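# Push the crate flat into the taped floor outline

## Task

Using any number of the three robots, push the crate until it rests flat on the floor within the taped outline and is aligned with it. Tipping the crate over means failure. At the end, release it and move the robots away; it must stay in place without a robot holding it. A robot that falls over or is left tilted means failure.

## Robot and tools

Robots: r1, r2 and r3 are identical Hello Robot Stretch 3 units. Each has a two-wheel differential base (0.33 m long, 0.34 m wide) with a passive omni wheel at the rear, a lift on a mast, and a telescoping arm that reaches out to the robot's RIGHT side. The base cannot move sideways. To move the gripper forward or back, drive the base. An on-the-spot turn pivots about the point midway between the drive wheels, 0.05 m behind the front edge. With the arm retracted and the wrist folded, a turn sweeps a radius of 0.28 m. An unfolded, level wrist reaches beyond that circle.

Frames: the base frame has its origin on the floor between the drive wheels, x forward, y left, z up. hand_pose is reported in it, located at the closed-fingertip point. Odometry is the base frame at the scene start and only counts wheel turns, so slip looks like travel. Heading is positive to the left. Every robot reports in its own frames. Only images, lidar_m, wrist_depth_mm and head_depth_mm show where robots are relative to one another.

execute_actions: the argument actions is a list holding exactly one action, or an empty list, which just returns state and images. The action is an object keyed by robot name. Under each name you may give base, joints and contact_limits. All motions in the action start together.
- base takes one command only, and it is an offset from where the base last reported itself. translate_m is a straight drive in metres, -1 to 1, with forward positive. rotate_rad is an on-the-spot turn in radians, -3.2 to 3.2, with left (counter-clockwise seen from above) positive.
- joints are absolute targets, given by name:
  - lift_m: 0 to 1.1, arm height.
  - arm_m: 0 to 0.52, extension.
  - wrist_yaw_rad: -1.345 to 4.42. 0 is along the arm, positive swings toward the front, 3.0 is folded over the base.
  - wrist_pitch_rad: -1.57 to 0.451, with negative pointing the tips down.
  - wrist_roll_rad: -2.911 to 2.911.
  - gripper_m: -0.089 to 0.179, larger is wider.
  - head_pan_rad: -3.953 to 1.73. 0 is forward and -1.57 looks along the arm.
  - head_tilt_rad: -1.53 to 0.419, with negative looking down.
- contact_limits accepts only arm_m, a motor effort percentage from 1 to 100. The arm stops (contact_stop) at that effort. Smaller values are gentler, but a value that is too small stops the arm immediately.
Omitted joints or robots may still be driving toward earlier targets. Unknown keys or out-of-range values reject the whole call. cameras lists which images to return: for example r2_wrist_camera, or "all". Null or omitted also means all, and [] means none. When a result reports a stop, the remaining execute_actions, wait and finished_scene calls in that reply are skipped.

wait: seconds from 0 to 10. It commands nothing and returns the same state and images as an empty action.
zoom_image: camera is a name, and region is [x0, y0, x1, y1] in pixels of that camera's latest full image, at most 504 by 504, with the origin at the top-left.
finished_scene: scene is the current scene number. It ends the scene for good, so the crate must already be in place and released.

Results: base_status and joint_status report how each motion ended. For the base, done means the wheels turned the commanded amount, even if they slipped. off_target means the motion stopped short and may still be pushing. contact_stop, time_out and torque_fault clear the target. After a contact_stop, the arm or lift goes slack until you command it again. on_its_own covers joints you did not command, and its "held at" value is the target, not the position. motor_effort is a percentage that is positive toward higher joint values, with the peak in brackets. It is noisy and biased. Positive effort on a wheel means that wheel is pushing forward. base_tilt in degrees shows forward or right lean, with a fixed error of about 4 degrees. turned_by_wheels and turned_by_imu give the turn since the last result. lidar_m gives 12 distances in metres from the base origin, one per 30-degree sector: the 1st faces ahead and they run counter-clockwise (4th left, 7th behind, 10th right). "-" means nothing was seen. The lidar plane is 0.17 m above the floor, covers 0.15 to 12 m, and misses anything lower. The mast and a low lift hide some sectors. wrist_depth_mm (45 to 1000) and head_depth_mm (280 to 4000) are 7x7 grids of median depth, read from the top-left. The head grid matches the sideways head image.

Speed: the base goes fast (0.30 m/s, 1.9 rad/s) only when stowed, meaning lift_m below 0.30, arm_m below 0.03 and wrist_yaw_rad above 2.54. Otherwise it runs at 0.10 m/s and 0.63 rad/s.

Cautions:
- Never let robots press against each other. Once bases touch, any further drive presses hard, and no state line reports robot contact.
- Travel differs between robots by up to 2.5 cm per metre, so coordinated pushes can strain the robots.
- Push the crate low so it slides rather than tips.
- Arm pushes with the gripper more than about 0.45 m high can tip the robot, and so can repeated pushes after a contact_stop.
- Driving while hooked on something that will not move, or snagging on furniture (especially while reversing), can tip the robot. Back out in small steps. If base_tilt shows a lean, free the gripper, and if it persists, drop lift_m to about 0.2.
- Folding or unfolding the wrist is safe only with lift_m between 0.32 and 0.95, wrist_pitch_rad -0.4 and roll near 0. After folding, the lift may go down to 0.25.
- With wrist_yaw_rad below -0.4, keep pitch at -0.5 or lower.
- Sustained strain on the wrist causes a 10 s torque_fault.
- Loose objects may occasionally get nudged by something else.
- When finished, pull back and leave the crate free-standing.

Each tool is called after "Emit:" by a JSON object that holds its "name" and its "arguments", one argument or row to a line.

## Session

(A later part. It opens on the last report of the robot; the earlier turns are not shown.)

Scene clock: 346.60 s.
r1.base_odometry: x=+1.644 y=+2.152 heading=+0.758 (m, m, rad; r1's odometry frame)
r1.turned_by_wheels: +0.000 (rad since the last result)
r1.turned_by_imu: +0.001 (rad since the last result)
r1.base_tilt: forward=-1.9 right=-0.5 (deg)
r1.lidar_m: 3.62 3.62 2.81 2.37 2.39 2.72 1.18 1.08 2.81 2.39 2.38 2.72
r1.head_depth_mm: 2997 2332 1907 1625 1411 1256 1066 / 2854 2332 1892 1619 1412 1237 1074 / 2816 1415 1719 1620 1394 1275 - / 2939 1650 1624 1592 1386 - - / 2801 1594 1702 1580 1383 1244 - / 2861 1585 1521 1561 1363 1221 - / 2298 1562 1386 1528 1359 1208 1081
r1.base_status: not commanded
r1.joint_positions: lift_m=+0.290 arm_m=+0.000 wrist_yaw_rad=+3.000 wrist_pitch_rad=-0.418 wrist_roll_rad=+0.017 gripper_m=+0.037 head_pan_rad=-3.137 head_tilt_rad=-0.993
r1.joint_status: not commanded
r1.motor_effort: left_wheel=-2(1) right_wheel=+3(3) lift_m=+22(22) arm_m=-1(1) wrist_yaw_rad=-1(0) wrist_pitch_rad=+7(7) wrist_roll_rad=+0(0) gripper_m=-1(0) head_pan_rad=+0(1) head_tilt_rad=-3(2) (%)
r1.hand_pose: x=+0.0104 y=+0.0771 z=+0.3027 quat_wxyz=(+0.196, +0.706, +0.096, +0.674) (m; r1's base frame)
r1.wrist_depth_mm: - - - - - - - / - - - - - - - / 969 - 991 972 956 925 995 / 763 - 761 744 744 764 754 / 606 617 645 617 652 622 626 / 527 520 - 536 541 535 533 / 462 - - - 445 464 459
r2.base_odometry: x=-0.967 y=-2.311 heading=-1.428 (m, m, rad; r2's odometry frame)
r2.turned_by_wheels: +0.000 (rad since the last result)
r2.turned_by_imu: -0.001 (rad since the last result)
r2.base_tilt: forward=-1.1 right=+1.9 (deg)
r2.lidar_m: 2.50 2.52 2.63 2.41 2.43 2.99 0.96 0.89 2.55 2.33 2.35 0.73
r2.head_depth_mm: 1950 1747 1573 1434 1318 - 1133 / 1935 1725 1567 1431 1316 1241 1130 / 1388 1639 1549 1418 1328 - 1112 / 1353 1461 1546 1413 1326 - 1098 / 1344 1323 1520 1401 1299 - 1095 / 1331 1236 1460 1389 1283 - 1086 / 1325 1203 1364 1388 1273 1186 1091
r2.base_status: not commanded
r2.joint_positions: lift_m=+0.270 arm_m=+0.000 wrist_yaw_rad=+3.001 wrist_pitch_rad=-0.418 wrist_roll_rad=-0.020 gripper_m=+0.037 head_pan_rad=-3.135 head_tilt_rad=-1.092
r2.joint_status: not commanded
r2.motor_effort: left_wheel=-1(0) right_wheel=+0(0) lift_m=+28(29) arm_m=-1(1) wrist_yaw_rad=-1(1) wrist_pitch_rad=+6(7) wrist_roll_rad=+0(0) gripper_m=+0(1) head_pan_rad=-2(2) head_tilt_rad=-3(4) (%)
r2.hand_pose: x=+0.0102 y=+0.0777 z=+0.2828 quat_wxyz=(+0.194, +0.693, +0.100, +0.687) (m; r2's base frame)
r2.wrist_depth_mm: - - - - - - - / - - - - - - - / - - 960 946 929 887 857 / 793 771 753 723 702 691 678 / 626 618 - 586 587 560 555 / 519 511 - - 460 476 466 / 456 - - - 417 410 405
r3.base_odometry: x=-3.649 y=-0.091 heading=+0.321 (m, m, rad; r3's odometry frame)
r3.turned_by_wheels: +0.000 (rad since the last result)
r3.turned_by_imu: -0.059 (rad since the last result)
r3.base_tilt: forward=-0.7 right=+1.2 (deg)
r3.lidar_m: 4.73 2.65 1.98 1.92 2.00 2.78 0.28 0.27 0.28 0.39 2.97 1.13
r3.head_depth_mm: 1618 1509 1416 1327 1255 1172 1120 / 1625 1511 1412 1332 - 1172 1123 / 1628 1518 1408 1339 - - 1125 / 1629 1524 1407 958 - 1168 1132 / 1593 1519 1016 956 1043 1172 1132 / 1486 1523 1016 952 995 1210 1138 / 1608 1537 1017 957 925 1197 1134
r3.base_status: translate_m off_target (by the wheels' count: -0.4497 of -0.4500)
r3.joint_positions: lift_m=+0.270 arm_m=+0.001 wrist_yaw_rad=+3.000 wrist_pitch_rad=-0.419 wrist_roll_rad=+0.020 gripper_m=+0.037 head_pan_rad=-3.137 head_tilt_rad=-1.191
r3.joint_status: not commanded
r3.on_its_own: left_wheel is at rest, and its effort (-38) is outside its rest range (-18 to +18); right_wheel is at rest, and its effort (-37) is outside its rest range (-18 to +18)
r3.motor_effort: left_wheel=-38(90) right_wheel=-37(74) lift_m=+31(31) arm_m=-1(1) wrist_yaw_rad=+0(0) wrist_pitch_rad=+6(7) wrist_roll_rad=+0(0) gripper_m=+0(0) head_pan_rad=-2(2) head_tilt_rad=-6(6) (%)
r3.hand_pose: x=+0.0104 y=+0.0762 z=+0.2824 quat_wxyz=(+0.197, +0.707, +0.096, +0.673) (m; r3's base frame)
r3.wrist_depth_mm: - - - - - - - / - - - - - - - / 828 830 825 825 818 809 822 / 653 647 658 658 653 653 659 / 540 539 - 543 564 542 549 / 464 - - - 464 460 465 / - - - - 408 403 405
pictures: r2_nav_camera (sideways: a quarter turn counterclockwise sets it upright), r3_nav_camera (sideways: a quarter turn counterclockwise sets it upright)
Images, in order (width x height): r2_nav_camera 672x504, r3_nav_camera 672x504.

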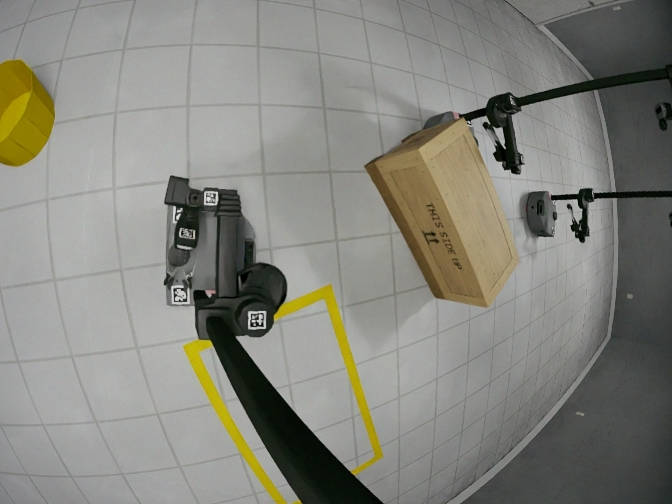

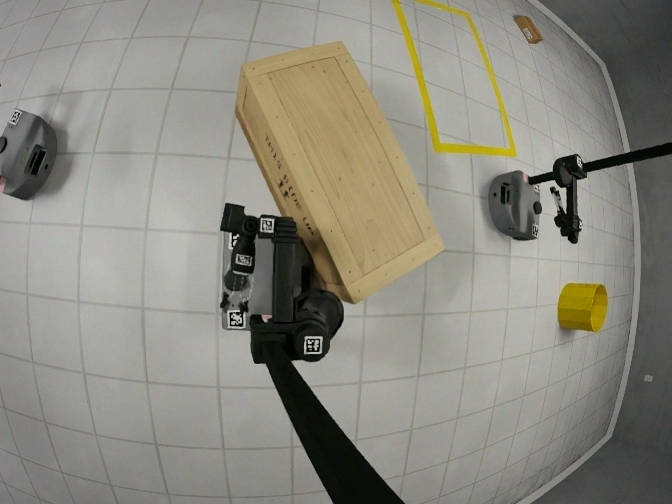

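Emit:
{"name": "execute_actions", "arguments": {
  "actions": [
    {"r3":{"base":{"translate_m":0.03}}}
  ],
  "cameras": []
}}

Emit:
{"name": "execute_actions", "arguments": {
  "actions": [
    {"r3":{"base":{"rotate_rad":1.9}}}
  ],
  "cameras": []
}}

Emit:
{"name": "execute_actions", "arguments": {
  "actions": [
    {"r3":{"base":{"translate_m":0.13}}}
  ],
  "cameras": []
}}

Emit:
{"name": "execute_actions", "arguments": {
  "actions": [
    {"r3":{"base":{"rotate_rad":-1.1}}}
  ],
  "cameras": ["r3_nav_camera"]
}}

Scene clock: 355.90 s.
r1.base_odometry: x=+1.644 y=+2.152 heading=+0.758 (m, m, rad; r1's odometry frame)
r1.turned_by_wheels: +0.000 (rad since the last result)
r1.turned_by_imu: +0.001 (rad since the last result)
r1.base_tilt: forward=-2.0 right=-0.4 (deg)
r1.lidar_m: 3.63 3.61 2.80 2.36 2.38 2.71 1.15 1.08 2.81 2.39 2.39 2.72
r1.head_depth_mm: 3035 2320 1925 1628 1412 1241 1075 / 2876 2347 1897 1618 1392 1237 1076 / 2915 1408 1650 1614 1394 1277 - / 2865 1658 1590 1600 1380 - - / 2796 1598 1704 1584 1384 1240 - / 2788 1561 1531 1565 1367 1211 - / 2309 1550 1390 1546 1363 1206 1082
r1.base_status: not commanded
r1.joint_positions: lift_m=+0.290 arm_m=+0.000 wrist_yaw_rad=+3.000 wrist_pitch_rad=-0.418 wrist_roll_rad=+0.017 gripper_m=+0.037 head_pan_rad=-3.137 head_tilt_rad=-0.993
r1.joint_status: not commanded
r1.motor_effort: left_wheel=-1(1) right_wheel=+3(3) lift_m=+21(21) arm_m=-1(1) wrist_yaw_rad=-1(1) wrist_pitch_rad=+7(7) wrist_roll_rad=+0(0) gripper_m=+0(0) head_pan_rad=-1(1) head_tilt_rad=-3(3) (%)
r1.hand_pose: x=+0.0104 y=+0.0771 z=+0.3027 quat_wxyz=(+0.196, +0.706, +0.096, +0.674) (m; r1's base frame)
r1.wrist_depth_mm: - - - - - - - / - - - - - - - / 949 - 962 957 971 965 - / 745 - 758 745 757 755 768 / 608 615 647 625 644 625 627 / 532 525 - 530 552 521 523 / 462 - - - 450 458 453
r2.base_odometry: x=-0.967 y=-2.311 heading=-1.428 (m, m, rad; r2's odometry frame)
r2.turned_by_wheels: +0.000 (rad since the last result)
r2.turned_by_imu: -0.001 (rad since the last result)
r2.base_tilt: forward=-1.3 right=+1.9 (deg)
r2.lidar_m: 2.50 2.53 2.63 2.40 2.42 2.98 0.95 0.89 2.55 2.34 2.35 0.73
r2.head_depth_mm: 1951 1742 1570 1433 1314 - 1139 / 1936 1733 1571 1423 1317 1242 1126 / 1391 1643 1552 1421 1334 - 1112 / 1348 1462 1542 1407 1324 - 1095 / 1344 1322 1510 1398 1303 - 1094 / 1332 1241 1466 1400 1283 - 1087 / 1321 1205 1366 1383 1276 1194 1092
r2.base_status: not commanded
r2.joint_positions: lift_m=+0.270 arm_m=+0.000 wrist_yaw_rad=+3.001 wrist_pitch_rad=-0.418 wrist_roll_rad=-0.020 gripper_m=+0.037 head_pan_rad=-3.135 head_tilt_rad=-1.092
r2.joint_status: not commanded
r2.motor_effort: left_wheel=-1(1) right_wheel=+0(0) lift_m=+28(29) arm_m=-1(1) wrist_yaw_rad=-1(1) wrist_pitch_rad=+7(7) wrist_roll_rad=+0(0) gripper_m=+0(0) head_pan_rad=-2(3) head_tilt_rad=-3(3) (%)
r2.hand_pose: x=+0.0102 y=+0.0777 z=+0.2828 quat_wxyz=(+0.194, +0.693, +0.100, +0.687) (m; r2's base frame)
r2.wrist_depth_mm: - - - - - - - / - - - - - - - / - - 976 939 917 880 854 / 791 770 740 724 701 684 677 / 628 616 - 583 595 565 553 / 517 514 - - 459 474 468 / 457 - - - 416 411 408
r3.base_odometry: x=-3.620 y=-0.081 heading=+0.321 (m, m, rad; r3's odometry frame)
r3.turned_by_wheels: +0.000 (rad since the last result)
r3.turned_by_imu: +0.000 (rad since the last result)
r3.base_tilt: forward=-0.7 right=+1.3 (deg)
r3.lidar_m: 4.69 2.65 1.98 1.92 2.00 2.77 0.30 0.29 0.31 0.43 2.96 1.10
r3.head_depth_mm: 1607 1505 1402 1327 1259 1169 1123 / 1621 1516 1421 1329 - 1169 1127 / 1623 1528 1422 1337 - - 1132 / 1637 1527 1022 969 - 1161 1129 / 1600 1527 1009 959 1146 1171 1137 / 1499 1526 1017 953 1099 1203 1130 / 1606 1535 1018 957 964 1204 1134
r3.base_status: done
r3.joint_positions: lift_m=+0.270 arm_m=+0.001 wrist_yaw_rad=+3.000 wrist_pitch_rad=-0.419 wrist_roll_rad=+0.020 gripper_m=+0.037 head_pan_rad=-3.137 head_tilt_rad=-1.191
r3.joint_status: not commanded
r3.motor_effort: left_wheel=+0(29) right_wheel=+1(25) lift_m=+31(30) arm_m=-1(1) wrist_yaw_rad=+0(0) wrist_pitch_rad=+7(7) wrist_roll_rad=+0(0) gripper_m=-1(0) head_pan_rad=-2(2) head_tilt_rad=-5(6) (%)
r3.hand_pose: x=+0.0104 y=+0.0762 z=+0.2824 quat_wxyz=(+0.197, +0.707, +0.096, +0.673) (m; r3's base frame)
r3.wrist_depth_mm: - - - - - - - / - - - - - - - / 825 824 831 819 829 805 823 / 651 657 661 651 650 650 645 / 538 545 - 539 562 542 544 / 467 - - - 460 463 465 / - - - - 406 408 408
pictures: none
No camera images: the call's "cameras" was empty. Leave "cameras" out to get every camera's image.

Scene clock: 358.50 s.
r1.base_odometry: x=+1.644 y=+2.152 heading=+0.758 (m, m, rad; r1's odometry frame)
r1.turned_by_wheels: +0.000 (rad since the last result)
r1.turned_by_imu: +0.001 (rad since the last result)
r1.base_tilt: forward=-1.9 right=-0.3 (deg)
r1.lidar_m: 3.63 3.63 2.80 2.37 2.38 2.72 1.16 1.08 2.81 2.39 2.38 2.70
r1.head_depth_mm: 3024 2349 1909 1618 1409 1249 1074 / 2965 2310 1904 1621 1397 1243 1076 / 2920 2276 1532 1571 1386 1278 - / 2669 1328 1559 1527 1389 - - / 2840 1542 1652 1554 1376 1235 - / 2824 1580 1530 1576 1362 1218 - / 2276 1569 1389 1521 1364 1208 1082
r1.base_status: not commanded
r1.joint_positions: lift_m=+0.290 arm_m=+0.000 wrist_yaw_rad=+3.000 wrist_pitch_rad=-0.418 wrist_roll_rad=+0.017 gripper_m=+0.037 head_pan_rad=-3.137 head_tilt_rad=-0.993
r1.joint_status: not commanded
r1.motor_effort: left_wheel=+0(1) right_wheel=+3(3) lift_m=+21(21) arm_m=-1(1) wrist_yaw_rad=-1(1) wrist_pitch_rad=+7(7) wrist_roll_rad=+0(0) gripper_m=+1(0) head_pan_rad=-1(1) head_tilt_rad=-3(3) (%)
r1.hand_pose: x=+0.0104 y=+0.0771 z=+0.3027 quat_wxyz=(+0.196, +0.706, +0.096, +0.674) (m; r1's base frame)
r1.wrist_depth_mm: - - - - - - - / - - - - - - - / 949 - 976 973 993 980 974 / 760 - 746 742 752 778 772 / 619 624 624 631 645 609 615 / 530 519 - 544 536 531 532 / 461 - - - 452 462 452
r2.base_odometry: x=-0.967 y=-2.311 heading=-1.428 (m, m, rad; r2's odometry frame)
r2.turned_by_wheels: +0.000 (rad since the last result)
r2.turned_by_imu: -0.001 (rad since the last result)
r2.base_tilt: forward=-1.0 right=+1.9 (deg)
r2.lidar_m: 2.51 2.52 2.62 2.40 2.42 2.99 0.95 0.89 2.55 2.33 2.36 0.73
r2.head_depth_mm: 1960 1743 1582 1430 1324 - 1136 / 1944 1735 1567 1427 1309 1242 1127 / 1391 1644 1548 1425 1329 - 1108 / 1357 1463 1537 1411 1331 - 1097 / 1343 1324 1522 1406 1311 - 1094 / 1336 1237 1464 1397 1281 - 1089 / 1323 1201 1372 1399 1275 1190 1090
r2.base_status: not commanded
r2.joint_positions: lift_m=+0.270 arm_m=+0.000 wrist_yaw_rad=+3.001 wrist_pitch_rad=-0.418 wrist_roll_rad=-0.020 gripper_m=+0.037 head_pan_rad=-3.135 head_tilt_rad=-1.092
r2.joint_status: not commanded
r2.motor_effort: left_wheel=-1(1) right_wheel=+1(0) lift_m=+28(28) arm_m=-1(1) wrist_yaw_rad=-1(1) wrist_pitch_rad=+6(6) wrist_roll_rad=+0(0) gripper_m=-1(0) head_pan_rad=-2(3) head_tilt_rad=-3(4) (%)
r2.hand_pose: x=+0.0102 y=+0.0777 z=+0.2828 quat_wxyz=(+0.194, +0.693, +0.100, +0.687) (m; r2's base frame)
r2.wrist_depth_mm: - - - - - - - / - - - - - - - / - - 971 950 906 896 856 / 791 769 747 723 713 685 670 / 624 613 - 583 598 565 558 / 519 517 - - 460 475 465 / 455 - - - 419 412 407
r3.base_odometry: x=-3.620 y=-0.081 heading=+2.221 (m, m, rad; r3's odometry frame)
r3.turned_by_wheels: +1.900 (rad since the last result)
r3.turned_by_imu: +1.863 (rad since the last result)
r3.base_tilt: forward=-0.7 right=+1.2 (deg)
r3.lidar_m: 1.93 2.33 0.32 0.29 0.29 0.36 2.85 3.45 1.10 3.43 2.14 1.92
r3.head_depth_mm: 1615 1515 1002 954 949 1029 1105 / 1629 1502 1193 1272 - 1159 1125 / 1623 1519 1412 1350 - - 1124 / 1642 1520 1415 1340 - 1164 1126 / 1638 1532 1432 1340 1285 1171 1130 / 1642 1536 1432 1342 1270 1202 1134 / 1662 1533 1432 1343 1265 1206 1136
r3.base_status: done
r3.joint_positions: lift_m=+0.270 arm_m=+0.001 wrist_yaw_rad=+3.000 wrist_pitch_rad=-0.419 wrist_roll_rad=+0.020 gripper_m=+0.037 head_pan_rad=-3.137 head_tilt_rad=-1.191
r3.joint_status: not commanded
r3.motor_effort: left_wheel=-1(7) right_wheel=+4(16) lift_m=+31(30) arm_m=-1(1) wrist_yaw_rad=+0(0) wrist_pitch_rad=+7(7) wrist_roll_rad=+0(0) gripper_m=+0(0) head_pan_rad=-2(3) head_tilt_rad=-6(5) (%)
r3.hand_pose: x=+0.0104 y=+0.0762 z=+0.2824 quat_wxyz=(+0.197, +0.707, +0.096, +0.673) (m; r3's base frame)
r3.wrist_depth_mm: 260 - 293 312 338 - - / 281 294 324 346 377 - - / 303 321 354 381 418 818 839 / 334 355 402 423 546 650 654 / 363 396 - 486 538 544 547 / 401 - - - 463 462 465 / - - - - 403 407 406
pictures: none
No camera images: the call's "cameras" was empty. Leave "cameras" out to get every camera's image.

Scene clock: 360.60 s.
r1.base_odometry: x=+1.644 y=+2.152 heading=+0.758 (m, m, rad; r1's odometry frame)
r1.turned_by_wheels: +0.000 (rad since the last result)
r1.turned_by_imu: +0.001 (rad since the last result)
r1.base_tilt: forward=-2.0 right=-0.3 (deg)
r1.lidar_m: 3.63 3.61 2.80 2.36 2.38 2.72 1.20 1.08 2.81 2.38 2.38 2.72
r1.head_depth_mm: 2987 2324 1918 1603 1405 1243 1076 / 2978 2324 1844 1617 1402 1237 1082 / 2852 2316 1605 1591 1403 1274 - / 2788 1348 1633 1583 1389 - - / 2816 1610 1736 1584 1379 1228 - / 2814 1577 1528 1571 1381 1211 - / 2271 1564 1387 1525 1364 1202 1084
r1.base_status: not commanded
r1.joint_positions: lift_m=+0.290 arm_m=+0.000 wrist_yaw_rad=+3.000 wrist_pitch_rad=-0.418 wrist_roll_rad=+0.017 gripper_m=+0.037 head_pan_rad=-3.137 head_tilt_rad=-0.993
r1.joint_status: not commanded
r1.motor_effort: left_wheel=-1(1) right_wheel=+3(3) lift_m=+21(21) arm_m=-1(1) wrist_yaw_rad=-2(0) wrist_pitch_rad=+7(7) wrist_roll_rad=+0(0) gripper_m=+0(0) head_pan_rad=+0(1) head_tilt_rad=-2(3) (%)
r1.hand_pose: x=+0.0104 y=+0.0771 z=+0.3027 quat_wxyz=(+0.196, +0.706, +0.096, +0.674) (m; r1's base frame)
r1.wrist_depth_mm: - - - - - - - / - - - - - - - / 957 - 944 981 962 943 966 / 752 - 721 743 769 754 770 / 617 612 636 632 640 614 623 / 518 530 - 550 543 525 527 / 463 - - - 456 459 454
r2.base_odometry: x=-0.967 y=-2.311 heading=-1.428 (m, m, rad; r2's odometry frame)
r2.turned_by_wheels: +0.000 (rad since the last result)
r2.turned_by_imu: +0.000 (rad since the last result)
r2.base_tilt: forward=-1.1 right=+1.8 (deg)
r2.lidar_m: 2.50 2.53 2.63 2.40 2.43 2.99 0.95 0.89 2.55 2.33 2.36 0.73
r2.head_depth_mm: 1945 1737 1578 1442 1315 - 1135 / 1934 1734 1565 1424 1316 1239 1130 / 1379 1646 1540 1421 1332 - 1114 / 1358 1462 1537 1413 1328 - 1098 / 1345 1319 1515 1398 1301 - 1095 / 1336 1235 1464 1393 1285 - 1088 / 1326 1200 1365 1393 1271 1191 1088
r2.base_status: not commanded
r2.joint_positions: lift_m=+0.270 arm_m=+0.000 wrist_yaw_rad=+3.001 wrist_pitch_rad=-0.418 wrist_roll_rad=-0.020 gripper_m=+0.037 head_pan_rad=-3.135 head_tilt_rad=-1.092
r2.joint_status: not commanded
r2.motor_effort: left_wheel=-1(1) right_wheel=+0(0) lift_m=+28(29) arm_m=-1(1) wrist_yaw_rad=-1(1) wrist_pitch_rad=+6(6) wrist_roll_rad=+0(0) gripper_m=+0(1) head_pan_rad=-2(2) head_tilt_rad=-4(4) (%)
r2.hand_pose: x=+0.0102 y=+0.0777 z=+0.2828 quat_wxyz=(+0.194, +0.693, +0.100, +0.687) (m; r2's base frame)
r2.wrist_depth_mm: - - - - - - - / - - - - - - - / - - 972 951 912 886 854 / 778 767 746 728 707 690 669 / 622 618 - 586 586 560 555 / 522 515 - - 457 476 466 / 456 - - - 417 411 405
r3.base_odometry: x=-3.699 y=+0.022 heading=+2.221 (m, m, rad; r3's odometry frame)
r3.turned_by_wheels: +0.000 (rad since the last result)
r3.turned_by_imu: +0.000 (rad since the last result)
r3.base_tilt: forward=-0.7 right=+1.3 (deg)
r3.lidar_m: 1.80 2.18 2.00 0.32 0.32 0.39 0.74 1.25 1.18 3.22 1.99 1.79
r3.head_depth_mm: 1619 1063 1011 962 1029 1155 1126 / 1620 1500 1244 1310 - 1175 1123 / 1617 1526 1429 1346 - - 1129 / 1640 1521 1434 1331 - 1164 1128 / 1629 1521 1427 1347 1286 1172 1127 / 1640 1534 1436 1353 1274 1203 1133 / 1654 1531 1436 1345 1273 1201 1135
r3.base_status: done
r3.joint_positions: lift_m=+0.270 arm_m=+0.001 wrist_yaw_rad=+3.000 wrist_pitch_rad=-0.419 wrist_roll_rad=+0.020 gripper_m=+0.037 head_pan_rad=-3.137 head_tilt_rad=-1.191
r3.joint_status: not commanded
r3.motor_effort: left_wheel=-1(8) right_wheel=+4(13) lift_m=+31(31) arm_m=+0(1) wrist_yaw_rad=-1(0) wrist_pitch_rad=+7(7) wrist_roll_rad=+0(0) gripper_m=+0(0) head_pan_rad=-2(2) head_tilt_rad=-6(6) (%)
r3.hand_pose: x=+0.0104 y=+0.0762 z=+0.2824 quat_wxyz=(+0.197, +0.707, +0.096, +0.673) (m; r3's base frame)
r3.wrist_depth_mm: 277 - 314 338 - - - / 300 314 346 375 - - - / 325 345 379 415 824 823 830 / 355 379 425 473 652 654 659 / 392 426 - 526 566 542 545 / 436 - - - 464 464 463 / - - - - 405 404 407
pictures: none
No camera images: the call's "cameras" was empty. Leave "cameras" out to get every camera's image.

Scene clock: 362.60 s.
r1.base_odometry: x=+1.644 y=+2.152 heading=+0.758 (m, m, rad; r1's odometry frame)
r1.turned_by_wheels: +0.000 (rad since the last result)
r1.turned_by_imu: +0.001 (rad since the last result)
r1.base_tilt: forward=-1.9 right=-0.5 (deg)
r1.lidar_m: 3.61 3.60 2.79 2.36 2.38 2.71 1.20 1.08 2.80 2.38 2.38 2.72
r1.head_depth_mm: 2999 2320 1933 1622 1411 1249 1075 / 2949 2340 1894 1608 1405 1245 1082 / 2823 1443 1684 1610 1394 1278 - / 2925 1645 1660 1587 1397 - - / 2815 1607 1745 1588 1373 1242 - / 2818 1583 1534 1565 1369 1211 - / 2308 1557 1391 1537 1359 1210 1087
r1.base_status: not commanded
r1.joint_positions: lift_m=+0.290 arm_m=+0.000 wrist_yaw_rad=+3.000 wrist_pitch_rad=-0.418 wrist_roll_rad=+0.017 gripper_m=+0.037 head_pan_rad=-3.137 head_tilt_rad=-0.993
r1.joint_status: not commanded
r1.motor_effort: left_wheel=-1(1) right_wheel=+3(2) lift_m=+21(21) arm_m=-1(1) wrist_yaw_rad=+0(0) wrist_pitch_rad=+7(7) wrist_roll_rad=+0(0) gripper_m=+0(0) head_pan_rad=-1(1) head_tilt_rad=-3(3) (%)
r1.hand_pose: x=+0.0104 y=+0.0771 z=+0.3027 quat_wxyz=(+0.196, +0.706, +0.096, +0.674) (m; r1's base frame)
r1.wrist_depth_mm: - - - - - - - / - - - - - - - / 922 - 968 983 967 978 968 / 775 - 741 757 759 728 770 / 618 598 639 604 633 620 606 / 519 517 - 533 532 528 515 / 466 - - - 452 458 456
r2.base_odometry: x=-0.967 y=-2.311 heading=-1.428 (m, m, rad; r2's odometry frame)
r2.turned_by_wheels: +0.000 (rad since the last result)
r2.turned_by_imu: +0.000 (rad since the last result)
r2.base_tilt: forward=-1.2 right=+1.8 (deg)
r2.lidar_m: 2.51 2.53 2.63 2.40 2.42 2.97 0.96 0.89 2.56 2.33 2.36 0.73
r2.head_depth_mm: 1957 1739 1577 1437 1320 - 1137 / 1943 1734 1564 1424 1312 1245 1123 / 1385 1638 1547 1419 1331 - 1111 / 1360 1458 1551 1411 1328 - 1093 / 1346 1320 1509 1401 1306 - 1094 / 1333 1234 1464 1396 1282 - 1089 / 1324 1204 1370 1383 1276 1195 1092
r2.base_status: not commanded
r2.joint_positions: lift_m=+0.270 arm_m=+0.000 wrist_yaw_rad=+3.001 wrist_pitch_rad=-0.418 wrist_roll_rad=-0.020 gripper_m=+0.037 head_pan_rad=-3.135 head_tilt_rad=-1.092
r2.joint_status: not commanded
r2.motor_effort: left_wheel=+0(1) right_wheel=+0(0) lift_m=+28(28) arm_m=-1(1) wrist_yaw_rad=-1(1) wrist_pitch_rad=+7(7) wrist_roll_rad=+0(0) gripper_m=+0(0) head_pan_rad=-2(3) head_tilt_rad=-3(4) (%)
r2.hand_pose: x=+0.0102 y=+0.0777 z=+0.2828 quat_wxyz=(+0.194, +0.693, +0.100, +0.687) (m; r2's base frame)
r2.wrist_depth_mm: - - - - - - - / - - - - - - - / - - 982 951 916 890 864 / 786 770 746 725 715 691 678 / 623 617 - 585 593 566 555 / 529 513 - - 460 475 470 / 455 - - - 414 411 406
r3.base_odometry: x=-3.699 y=+0.022 heading=+1.121 (m, m, rad; r3's odometry frame)
r3.turned_by_wheels: -1.100 (rad since the last result)
r3.turned_by_imu: -1.080 (rad since the last result)
r3.base_tilt: forward=-0.7 right=+1.2 (deg)
r3.lidar_m: 2.05 1.80 1.80 2.11 2.00 0.32 0.32 0.37 0.68 1.28 1.18 3.45
r3.head_depth_mm: 1597 1502 1364 1322 1257 1174 1126 / 1623 1499 1004 951 - 1163 1128 / 1632 1517 1008 956 - - 1128 / 1637 1513 1009 977 - 1161 1129 / 1627 1084 1013 1116 1275 1169 1135 / 1654 1089 1020 1273 1273 1202 1133 / 1647 1096 1018 1323 1268 1205 1140
r3.base_status: done
r3.joint_positions: lift_m=+0.270 arm_m=+0.001 wrist_yaw_rad=+3.000 wrist_pitch_rad=-0.419 wrist_roll_rad=+0.020 gripper_m=+0.037 head_pan_rad=-3.137 head_tilt_rad=-1.191
r3.joint_status: not commanded
r3.motor_effort: left_wheel=+2(10) right_wheel=-2(9) lift_m=+30(31) arm_m=-1(1) wrist_yaw_rad=+0(0) wrist_pitch_rad=+6(7) wrist_roll_rad=+0(0) gripper_m=+0(1) head_pan_rad=-2(3) head_tilt_rad=-6(6) (%)
r3.hand_pose: x=+0.0104 y=+0.0762 z=+0.2824 quat_wxyz=(+0.197, +0.707, +0.096, +0.673) (m; r3's base frame)
r3.wrist_depth_mm: - - - - - - - / - - - - - - - / 831 825 828 828 819 827 826 / 658 654 660 646 659 652 665 / 549 542 - 548 560 545 542 / 463 - - - 465 464 462 / - - - - 403 407 405
pictures: r3_nav_camera (sideways: a quarter turn counterclockwise sets it upright)
Images, in order (width x height): r3_nav_camera 672x504.

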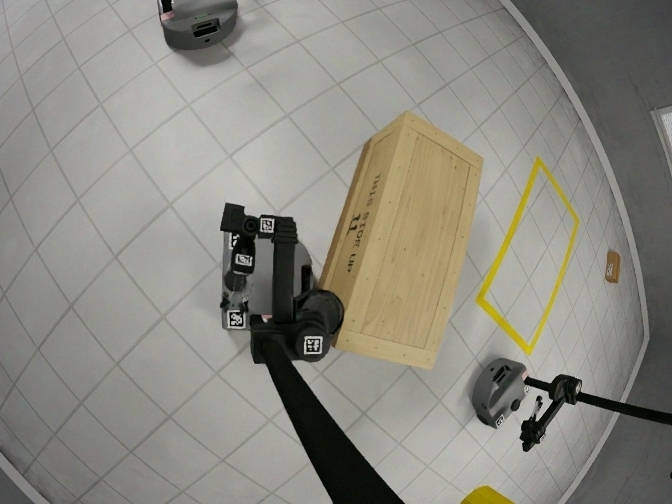

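Emit:
{"name": "execute_actions", "arguments": {
  "actions": [
    {"r3":{"base":{"rotate_rad":-0.15}},"r2":{"base":{"rotate_rad":0.5}}}
  ],
  "cameras": []
}}

Emit:
{"name": "execute_actions", "arguments": {
  "actions": [
    {"r3":{"base":{"translate_m":-0.48}},"r2":{"base":{"translate_m":0.5}}}
  ],
  "cameras": ["r3_nav_camera","r2_nav_camera","r1_nav_camera"]
}}

Scene clock: 366.73 s.
r1.base_odometry: x=+1.644 y=+2.152 heading=+0.758 (m, m, rad; r1's odometry frame)
r1.turned_by_wheels: +0.000 (rad since the last result)
r1.turned_by_imu: +0.001 (rad since the last result)
r1.base_tilt: forward=-1.9 right=-0.3 (deg)
r1.lidar_m: 3.64 3.62 2.80 2.37 2.38 2.72 1.20 1.08 2.80 2.38 2.38 2.71
r1.head_depth_mm: 2996 2337 1933 1633 1406 1253 1072 / 2831 2327 1913 1633 1406 1239 1074 / 2866 1462 1669 1603 1382 1274 - / 2883 1650 1674 1594 1383 - - / 2804 1603 1740 1578 1371 1241 - / 2805 1568 1535 1580 1368 1211 - / 2281 1557 1395 1527 1367 1212 1079
r1.base_status: not commanded
r1.joint_positions: lift_m=+0.290 arm_m=+0.000 wrist_yaw_rad=+3.000 wrist_pitch_rad=-0.418 wrist_roll_rad=+0.017 gripper_m=+0.037 head_pan_rad=-3.137 head_tilt_rad=-0.993
r1.joint_status: not commanded
r1.motor_effort: left_wheel=+0(1) right_wheel=+3(3) lift_m=+21(21) arm_m=-1(0) wrist_yaw_rad=+0(0) wrist_pitch_rad=+7(7) wrist_roll_rad=+0(0) gripper_m=+0(1) head_pan_rad=-1(1) head_tilt_rad=-2(3) (%)
r1.hand_pose: x=+0.0104 y=+0.0771 z=+0.3027 quat_wxyz=(+0.196, +0.706, +0.096, +0.674) (m; r1's base frame)
r1.wrist_depth_mm: - - - - - - - / - - - - - - - / 945 - 917 985 969 998 956 / 748 - 741 758 755 751 750 / 614 610 637 614 639 620 613 / 513 519 - 540 536 526 518 / 465 - - - 463 452 457
r2.base_odometry: x=-0.967 y=-2.311 heading=-0.929 (m, m, rad; r2's odometry frame)
r2.turned_by_wheels: +0.500 (rad since the last result)
r2.turned_by_imu: +0.505 (rad since the last result)
r2.base_tilt: forward=-1.2 right=+1.7 (deg)
r2.lidar_m: 2.51 2.65 2.40 2.41 2.94 0.97 0.89 2.59 2.34 2.35 0.73 2.50
r2.head_depth_mm: 1383 1280 1506 1438 1318 - 1135 / 1381 1264 1502 1432 1315 1242 1129 / 1697 1246 1494 1413 1333 - 1110 / 1645 1256 1487 1410 1330 - 1095 / 1795 1671 1537 1404 1303 - 1095 / 1868 1679 1514 1397 1282 - 1089 / 1868 1670 1506 1386 1277 1188 1093
r2.base_status: done
r2.joint_positions: lift_m=+0.270 arm_m=+0.000 wrist_yaw_rad=+3.001 wrist_pitch_rad=-0.418 wrist_roll_rad=-0.020 gripper_m=+0.037 head_pan_rad=-3.135 head_tilt_rad=-1.092
r2.joint_status: not commanded
r2.motor_effort: left_wheel=-3(12) right_wheel=+1(6) lift_m=+28(29) arm_m=-1(1) wrist_yaw_rad=-1(1) wrist_pitch_rad=+7(7) wrist_roll_rad=+0(0) gripper_m=+0(0) head_pan_rad=-2(3) head_tilt_rad=-3(3) (%)
r2.hand_pose: x=+0.0102 y=+0.0777 z=+0.2828 quat_wxyz=(+0.194, +0.693, +0.100, +0.687) (m; r2's base frame)
r2.wrist_depth_mm: - - - - - - - / - - - - - - - / - - 975 966 929 888 864 / 793 774 739 731 712 689 673 / 625 607 - 588 596 562 550 / 518 520 - - 459 479 468 / 453 - - - 418 411 403
r3.base_odometry: x=-3.699 y=+0.022 heading=+0.971 (m, m, rad; r3's odometry frame)
r3.turned_by_wheels: -0.150 (rad since the last result)
r3.turned_by_imu: -0.147 (rad since the last result)
r3.base_tilt: forward=-0.7 right=+1.3 (deg)
r3.lidar_m: 2.24 1.81 1.80 1.96 3.00 0.32 0.32 0.35 0.53 3.22 1.18 4.65
r3.head_depth_mm: 1473 1509 1410 1332 1255 1178 1123 / 1605 1508 1028 1309 - 1165 1123 / 1618 1516 1006 957 - - 1125 / 1633 1513 1005 970 - 1167 1127 / 1625 1528 1012 989 1291 1175 1134 / 1661 1531 1020 1063 1268 1201 1136 / 1648 1086 1021 1153 1262 1193 1140
r3.base_status: done
r3.joint_positions: lift_m=+0.270 arm_m=+0.001 wrist_yaw_rad=+3.000 wrist_pitch_rad=-0.419 wrist_roll_rad=+0.020 gripper_m=+0.037 head_pan_rad=-3.137 head_tilt_rad=-1.191
r3.joint_status: not commanded
r3.motor_effort: left_wheel=+2(8) right_wheel=-2(10) lift_m=+31(30) arm_m=-1(1) wrist_yaw_rad=+0(0) wrist_pitch_rad=+7(7) wrist_roll_rad=+0(0) gripper_m=-1(0) head_pan_rad=-2(3) head_tilt_rad=-5(6) (%)
r3.hand_pose: x=+0.0104 y=+0.0762 z=+0.2824 quat_wxyz=(+0.197, +0.707, +0.096, +0.673) (m; r3's base frame)
r3.wrist_depth_mm: - - - - - - - / - - - - - - - / 828 818 825 821 829 818 825 / 648 660 656 655 653 648 651 / 544 544 - 547 563 543 542 / 462 - - - 466 462 466 / - - - - 403 403 408
pictures: none
No camera images: the call's "cameras" was empty. Leave "cameras" out to get every camera's image.

Scene clock: 370.53 s.
r1.base_odometry: x=+1.644 y=+2.151 heading=+0.758 (m, m, rad; r1's odometry frame)
r1.turned_by_wheels: +0.000 (rad since the last result)
r1.turned_by_imu: +0.001 (rad since the last result)
r1.base_tilt: forward=-1.8 right=-0.5 (deg)
r1.lidar_m: 3.61 3.63 2.80 2.37 2.38 2.73 1.45 1.12 2.80 2.38 2.39 2.72
r1.head_depth_mm: 3014 2360 1922 1633 1409 1247 1076 / 2977 2321 1904 1616 1402 1247 1081 / 2955 2326 1891 1611 1391 1268 - / 2851 2276 1886 1597 1380 - - / 1610 1803 1796 1581 1380 1239 - / 2799 1746 1767 1565 1377 1210 - / 2582 1565 1428 1555 1362 1202 1088
r1.base_status: not commanded
r1.joint_positions: lift_m=+0.290 arm_m=+0.000 wrist_yaw_rad=+3.000 wrist_pitch_rad=-0.418 wrist_roll_rad=+0.017 gripper_m=+0.037 head_pan_rad=-3.137 head_tilt_rad=-0.993
r1.joint_status: not commanded
r1.motor_effort: left_wheel=-1(1) right_wheel=+3(3) lift_m=+21(21) arm_m=+0(1) wrist_yaw_rad=+0(1) wrist_pitch_rad=+7(7) wrist_roll_rad=+0(0) gripper_m=+1(0) head_pan_rad=-1(1) head_tilt_rad=-3(3) (%)
r1.hand_pose: x=+0.0104 y=+0.0771 z=+0.3027 quat_wxyz=(+0.196, +0.706, +0.096, +0.674) (m; r1's base frame)
r1.wrist_depth_mm: - - - - - - - / - - - - - - - / 958 - 925 927 980 941 991 / 740 - 766 746 751 763 765 / 615 620 649 629 647 626 622 / 521 524 - 540 539 524 522 / 462 - - - 448 453 457
r2.base_odometry: x=-0.668 y=-2.712 heading=-0.929 (m, m, rad; r2's odometry frame)
r2.turned_by_wheels: +0.000 (rad since the last result)
r2.turned_by_imu: -0.001 (rad since the last result)
r2.base_tilt: forward=-1.2 right=+1.9 (deg)
r2.lidar_m: 2.05 2.47 2.24 2.25 2.73 1.08 1.13 2.77 0.71 0.62 2.26 2.03
r2.head_depth_mm: 1394 1426 1576 1441 1316 - 1137 / 1372 1377 1549 1432 1315 1245 1131 / 1400 1524 1551 1415 1329 - 1110 / 1660 1681 1544 1411 1324 - 1097 / 1879 1695 1531 1396 1303 - 1098 / 1873 1684 1529 1395 1290 - 1090 / 1858 1667 1514 1382 1279 1192 1089
r2.base_status: done
r2.joint_positions: lift_m=+0.270 arm_m=+0.000 wrist_yaw_rad=+3.001 wrist_pitch_rad=-0.418 wrist_roll_rad=-0.020 gripper_m=+0.037 head_pan_rad=-3.135 head_tilt_rad=-1.092
r2.joint_status: not commanded
r2.motor_effort: left_wheel=-3(9) right_wheel=+1(8) lift_m=+29(28) arm_m=-1(1) wrist_yaw_rad=-1(1) wrist_pitch_rad=+6(6) wrist_roll_rad=+0(0) gripper_m=-1(1) head_pan_rad=-3(2) head_tilt_rad=-4(3) (%)
r2.hand_pose: x=+0.0102 y=+0.0777 z=+0.2828 quat_wxyz=(+0.194, +0.693, +0.100, +0.687) (m; r2's base frame)
r2.wrist_depth_mm: - - - - - - - / - - - - - - - / - - 972 965 920 878 861 / 798 765 737 723 706 695 668 / 631 607 - 581 590 562 550 / 520 510 - - 462 477 469 / 461 - - - 417 414 404
r3.base_odometry: x=-3.970 y=-0.374 heading=+0.971 (m, m, rad; r3's odometry frame)
r3.turned_by_wheels: -0.001 (rad since the last result)
r3.turned_by_imu: -0.041 (rad since the last result)
r3.base_tilt: forward=-0.7 right=+1.2 (deg)
r3.lidar_m: 2.64 2.07 2.04 2.18 1.66 1.63 0.28 0.26 0.27 0.35 1.52 1.47
r3.head_depth_mm: 1564 1509 1402 1326 1252 1177 1120 / 1623 1516 1416 1328 - 1169 1124 / 1621 1515 1421 986 - - 1126 / 1636 1523 1008 965 - 1164 1123 / 1636 1524 1014 952 1027 1169 1128 / 1649 1526 1016 958 932 1204 1136 / 1647 1538 1019 958 918 1187 1141
r3.base_status: translate_m off_target (by the wheels' count: -0.4797 of -0.4800)
r3.joint_positions: lift_m=+0.270 arm_m=+0.001 wrist_yaw_rad=+3.000 wrist_pitch_rad=-0.419 wrist_roll_rad=+0.020 gripper_m=+0.037 head_pan_rad=-3.137 head_tilt_rad=-1.191
r3.joint_status: not commanded
r3.on_its_own: left_wheel is at rest, and its effort (-50) is outside its rest range (-18 to +18); right_wheel is at rest, and its effort (-35) is outside its rest range (-18 to +18)
r3.motor_effort: left_wheel=-50(88) right_wheel=-35(99) lift_m=+31(30) arm_m=-1(1) wrist_yaw_rad=-1(2) wrist_pitch_rad=+7(7) wrist_roll_rad=-1(0) gripper_m=-1(1) head_pan_rad=-2(2) head_tilt_rad=-6(6) (%)
r3.hand_pose: x=+0.0104 y=+0.0762 z=+0.2825 quat_wxyz=(+0.197, +0.707, +0.096, +0.673) (m; r3's base frame)
r3.wrist_depth_mm: - - - - - - - / - - - - - - - / 825 809 823 825 823 821 817 / 655 657 655 658 664 656 649 / 541 543 - 538 560 539 540 / 464 - - - 466 466 463 / - - - - 406 403 405
pictures: r1_nav_camera (sideways: a quarter turn counterclockwise sets it upright), r2_nav_camera (sideways: a quarter turn counterclockwise sets it upright), r3_nav_camera (sideways: a quarter turn counterclockwise sets it upright)
Images, in order (width x height): r1_nav_camera 672x504, r2_nav_camera 672x504, r3_nav_camera 672x504.

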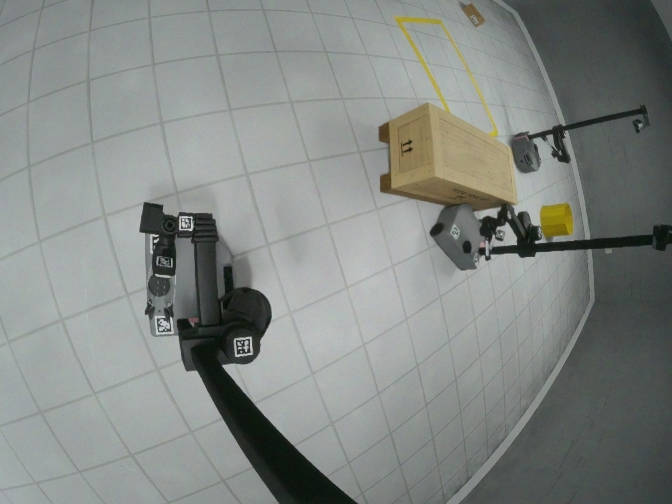

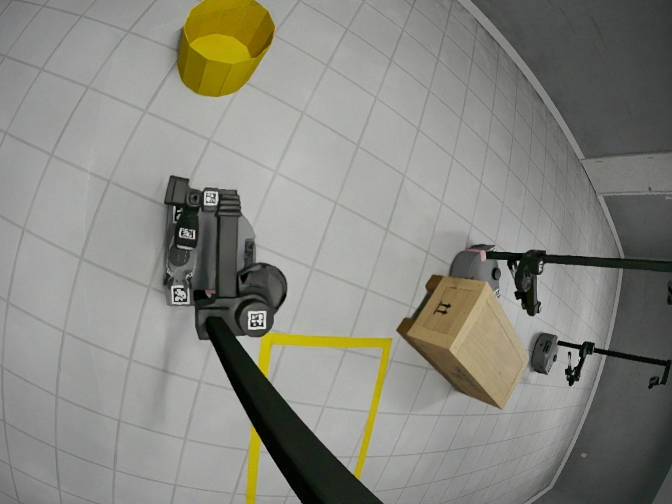

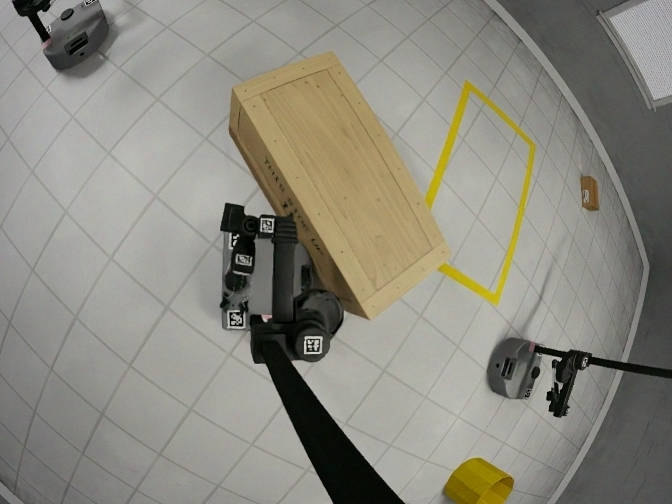

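Emit:
{"name": "execute_actions", "arguments": {
  "actions": [
    {"r3":{"base":{"translate_m":0.06}},"r1":{"base":{"translate_m":-0.9}}}
  ],
  "cameras": ["r1_nav_camera"]
}}

Scene clock: 381.93 s.
r1.base_odometry: x=+0.990 y=+1.533 heading=+0.758 (m, m, rad; r1's odometry frame)
r1.turned_by_wheels: +0.000 (rad since the last result)
r1.turned_by_imu: +0.000 (rad since the last result)
r1.base_tilt: forward=-1.9 right=-0.4 (deg)
r1.lidar_m: 4.48 4.48 2.48 2.13 2.12 2.43 0.57 0.54 0.42 0.62 2.64 3.01
r1.head_depth_mm: 3013 2354 1925 1638 1401 1246 1068 / 2982 2340 1913 1625 1402 1232 1075 / 2908 2279 1878 1599 1393 1277 - / 2734 2208 1826 1559 1365 - - / 2216 2178 1048 1281 1230 1235 - / 2515 2219 1844 1007 1243 1216 - / 2834 2211 1821 1174 1222 1185 1083
r1.base_status: done
r1.joint_positions: lift_m=+0.290 arm_m=+0.000 wrist_yaw_rad=+3.000 wrist_pitch_rad=-0.418 wrist_roll_rad=+0.017 gripper_m=+0.037 head_pan_rad=-3.137 head_tilt_rad=-0.993
r1.joint_status: not commanded
r1.motor_effort: left_wheel=+0(9) right_wheel=+2(6) lift_m=+21(21) arm_m=-1(1) wrist_yaw_rad=-1(0) wrist_pitch_rad=+7(7) wrist_roll_rad=+0(0) gripper_m=+0(0) head_pan_rad=+0(1) head_tilt_rad=-3(3) (%)
r1.hand_pose: x=+0.0104 y=+0.0771 z=+0.3027 quat_wxyz=(+0.196, +0.706, +0.096, +0.674) (m; r1's base frame)
r1.wrist_depth_mm: - - - - - - - / - - - - - - - / 948 - 975 963 965 994 974 / 752 - 734 758 746 771 757 / 617 602 634 609 633 622 626 / 522 525 - 539 544 521 519 / 457 - - - 454 454 458
r2.base_odometry: x=-0.668 y=-2.712 heading=-0.929 (m, m, rad; r2's odometry frame)
r2.turned_by_wheels: +0.000 (rad since the last result)
r2.turned_by_imu: -0.002 (rad since the last result)
r2.base_tilt: forward=-1.2 right=+2.0 (deg)
r2.lidar_m: 2.05 2.48 2.23 2.24 2.73 1.08 1.13 2.78 0.71 0.62 2.26 2.03
r2.head_depth_mm: 1386 1430 1572 1437 1318 - 1138 / 1378 1373 1543 1429 1314 1242 1131 / 1400 1516 1545 1419 1332 - 1113 / 1682 1698 1546 1415 1322 - 1101 / 1877 1686 1530 1397 1309 - 1094 / 1871 1679 1520 1399 1286 - 1090 / 1870 1681 1520 1389 1277 1189 1088
r2.base_status: not commanded
r2.joint_positions: lift_m=+0.270 arm_m=+0.000 wrist_yaw_rad=+3.001 wrist_pitch_rad=-0.418 wrist_roll_rad=-0.020 gripper_m=+0.037 head_pan_rad=-3.135 head_tilt_rad=-1.092
r2.joint_status: not commanded
r2.motor_effort: left_wheel=-3(3) right_wheel=+1(2) lift_m=+29(28) arm_m=-1(1) wrist_yaw_rad=-1(1) wrist_pitch_rad=+6(7) wrist_roll_rad=+0(0) gripper_m=+0(0) head_pan_rad=-2(3) head_tilt_rad=-3(3) (%)
r2.hand_pose: x=+0.0102 y=+0.0777 z=+0.2828 quat_wxyz=(+0.194, +0.693, +0.100, +0.687) (m; r2's base frame)
r2.wrist_depth_mm: - - - - - - - / - - - - - - - / - - 969 975 924 900 863 / 796 766 747 723 709 693 673 / 620 609 - 584 590 561 551 / 522 519 - - 456 478 467 / 456 - - - 416 413 407
r3.base_odometry: x=-3.936 y=-0.324 heading=+0.971 (m, m, rad; r3's odometry frame)
r3.turned_by_wheels: +0.000 (rad since the last result)
r3.turned_by_imu: +0.000 (rad since the last result)
r3.base_tilt: forward=-0.7 right=+1.2 (deg)
r3.lidar_m: 2.60 2.03 2.00 2.14 1.72 1.69 0.33 0.31 0.32 0.41 0.57 0.55
r3.head_depth_mm: 1582 1504 1409 1323 1258 1173 1126 / 1614 1522 1417 1323 - 1165 1125 / 1630 1517 1405 1188 - - 1131 / 1635 1527 1009 1012 - 1165 1130 / 1640 1518 1018 966 1226 1172 1132 / 1647 1530 1019 955 1124 1203 1136 / 1649 1545 1018 956 964 1193 1016
r3.base_status: done
r3.joint_positions: lift_m=+0.270 arm_m=+0.001 wrist_yaw_rad=+3.000 wrist_pitch_rad=-0.419 wrist_roll_rad=+0.020 gripper_m=+0.037 head_pan_rad=-3.137 head_tilt_rad=-1.191
r3.joint_status: not commanded
r3.motor_effort: left_wheel=+0(41) right_wheel=+2(26) lift_m=+30(31) arm_m=-1(1) wrist_yaw_rad=+0(0) wrist_pitch_rad=+7(6) wrist_roll_rad=+0(1) gripper_m=+0(0) head_pan_rad=-3(2) head_tilt_rad=-6(6) (%)
r3.hand_pose: x=+0.0104 y=+0.0762 z=+0.2825 quat_wxyz=(+0.197, +0.707, +0.096, +0.673) (m; r3's base frame)
r3.wrist_depth_mm: - - - - - - - / - - - - - - - / 820 838 832 826 822 827 817 / 654 651 657 656 652 657 652 / 542 539 - 545 562 542 542 / 465 - - - 460 462 464 / - - - - 405 405 403
pictures: r1_nav_camera (sideways: a quarter turn counterclockwise sets it upright)
Images, in order (width x height): r1_nav_camera 672x504.

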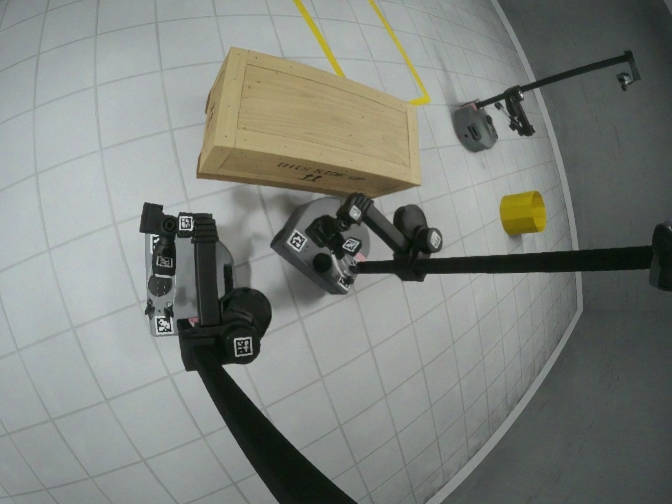

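Emit:
{"name": "execute_actions", "arguments": {
  "actions": [
    {"r1":{"base":{"rotate_rad":0.95}}}
  ],
  "cameras": ["r1_nav_camera","r3_nav_camera"]
}}

Scene clock: 389.10 s.
r1.base_odometry: x=+0.990 y=+1.533 heading=+1.708 (m, m, rad; r1's odometry frame)
r1.turned_by_wheels: +0.950 (rad since the last result)
r1.turned_by_imu: +0.953 (rad since the last result)
r1.base_tilt: forward=-2.0 right=-0.5 (deg)
r1.lidar_m: 2.65 2.14 2.12 2.30 0.57 0.59 0.42 0.42 2.64 2.86 4.37 4.48
r1.head_depth_mm: 3008 2254 1911 1241 970 1199 1070 / 2980 2316 1344 1201 1215 1198 1073 / 2934 2293 1346 1136 1333 1278 - / 2814 2268 1867 1125 1165 - - / 2767 2245 1857 1122 1034 1244 - / 2836 2218 1844 1135 1319 1219 - / 2707 2200 1839 1560 1355 1216 1086
r1.base_status: done
r1.joint_positions: lift_m=+0.290 arm_m=+0.000 wrist_yaw_rad=+3.000 wrist_pitch_rad=-0.418 wrist_roll_rad=+0.017 gripper_m=+0.037 head_pan_rad=-3.137 head_tilt_rad=-0.993
r1.joint_status: not commanded
r1.motor_effort: left_wheel=-1(6) right_wheel=+3(10) lift_m=+21(22) arm_m=-1(0) wrist_yaw_rad=-1(1) wrist_pitch_rad=+7(7) wrist_roll_rad=+0(0) gripper_m=-1(0) head_pan_rad=-1(0) head_tilt_rad=-3(3) (%)
r1.hand_pose: x=+0.0104 y=+0.0771 z=+0.3027 quat_wxyz=(+0.196, +0.706, +0.096, +0.674) (m; r1's base frame)
r1.wrist_depth_mm: - - - - - - - / - - - - - - - / 641 - 976 968 995 995 968 / 559 - 752 761 741 734 762 / 555 614 635 612 637 635 613 / 515 519 - 536 533 521 531 / 458 - - - 458 452 460
r2.base_odometry: x=-0.668 y=-2.712 heading=-0.929 (m, m, rad; r2's odometry frame)
r2.turned_by_wheels: +0.000 (rad since the last result)
r2.turned_by_imu: -0.001 (rad since the last result)
r2.base_tilt: forward=-1.2 right=+1.7 (deg)
r2.lidar_m: 2.04 2.47 2.23 2.25 2.74 1.08 1.13 2.77 0.71 0.62 2.25 2.04
r2.head_depth_mm: 1388 1429 1565 1436 1322 - 1133 / 1373 1379 1546 1426 1320 1238 1126 / 1402 1520 1557 1415 1325 - 1107 / 1678 1711 1546 1420 1328 - 1097 / 1893 1682 1534 1400 1313 - 1094 / 1866 1679 1531 1398 1286 - 1091 / 1872 1664 1508 1386 1276 1191 1092
r2.base_status: not commanded
r2.joint_positions: lift_m=+0.270 arm_m=+0.000 wrist_yaw_rad=+3.001 wrist_pitch_rad=-0.418 wrist_roll_rad=-0.020 gripper_m=+0.037 head_pan_rad=-3.135 head_tilt_rad=-1.092
r2.joint_status: not commanded
r2.motor_effort: left_wheel=-3(3) right_wheel=+1(2) lift_m=+28(28) arm_m=-1(1) wrist_yaw_rad=-1(1) wrist_pitch_rad=+7(7) wrist_roll_rad=+0(0) gripper_m=+0(0) head_pan_rad=-2(3) head_tilt_rad=-4(3) (%)
r2.hand_pose: x=+0.0102 y=+0.0777 z=+0.2828 quat_wxyz=(+0.194, +0.693, +0.100, +0.687) (m; r2's base frame)
r2.wrist_depth_mm: - - - - - - - / - - - - - - - / - - 977 976 930 879 871 / 786 769 740 720 714 690 671 / 630 607 - 584 590 563 553 / 523 514 - - 453 476 467 / 452 - - - 419 413 405
r3.base_odometry: x=-3.936 y=-0.324 heading=+0.971 (m, m, rad; r3's odometry frame)
r3.turned_by_wheels: +0.000 (rad since the last result)
r3.turned_by_imu: +0.000 (rad since the last result)
r3.base_tilt: forward=-0.7 right=+1.2 (deg)
r3.lidar_m: 2.60 2.03 2.00 2.14 1.72 1.69 0.33 0.31 0.32 0.41 0.45 0.44
r3.head_depth_mm: 1576 1498 1405 1327 1259 1171 1122 / 1622 1508 1412 1328 - 1169 1120 / 1642 1518 1412 1190 - - 1125 / 1626 1531 1009 1005 - 1165 1129 / 1646 1525 1014 967 1228 1171 1131 / 1649 1526 1016 954 1121 1205 1133 / 1643 1548 1019 957 962 1194 1011
r3.base_status: not commanded
r3.joint_positions: lift_m=+0.270 arm_m=+0.001 wrist_yaw_rad=+3.000 wrist_pitch_rad=-0.419 wrist_roll_rad=+0.020 gripper_m=+0.037 head_pan_rad=-3.137 head_tilt_rad=-1.191
r3.joint_status: not commanded
r3.motor_effort: left_wheel=+0(0) right_wheel=+2(2) lift_m=+30(31) arm_m=-1(1) wrist_yaw_rad=+0(1) wrist_pitch_rad=+7(7) wrist_roll_rad=+0(0) gripper_m=+0(0) head_pan_rad=-2(3) head_tilt_rad=-6(6) (%)
r3.hand_pose: x=+0.0104 y=+0.0762 z=+0.2825 quat_wxyz=(+0.197, +0.707, +0.096, +0.673) (m; r3's base frame)
r3.wrist_depth_mm: - - - - - - - / - - - - - - - / 827 822 824 820 820 832 818 / 653 653 651 658 656 650 651 / 540 545 - 547 564 541 542 / 457 - - - 463 466 467 / - - - - 403 403 405
pictures: r1_nav_camera (sideways: a quarter turn counterclockwise sets it upright), r3_nav_camera (sideways: a quarter turn counterclockwise sets it upright)
Images, in order (width x height): r1_nav_camera 672x504, r3_nav_camera 672x504.

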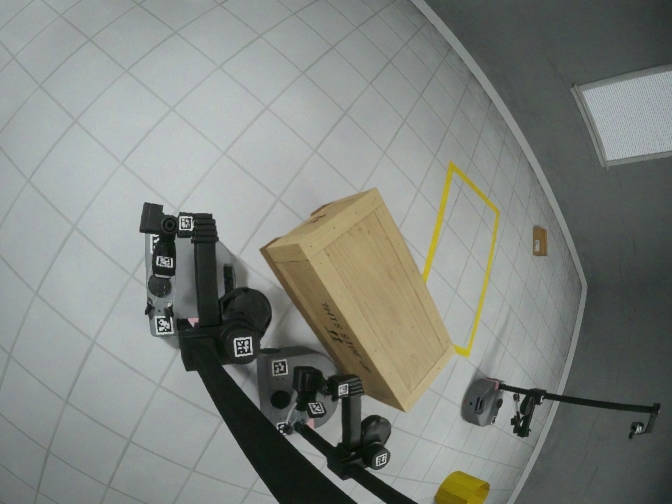

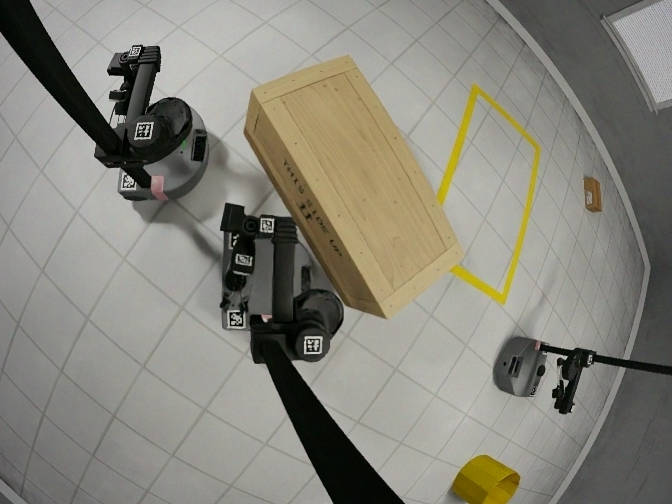

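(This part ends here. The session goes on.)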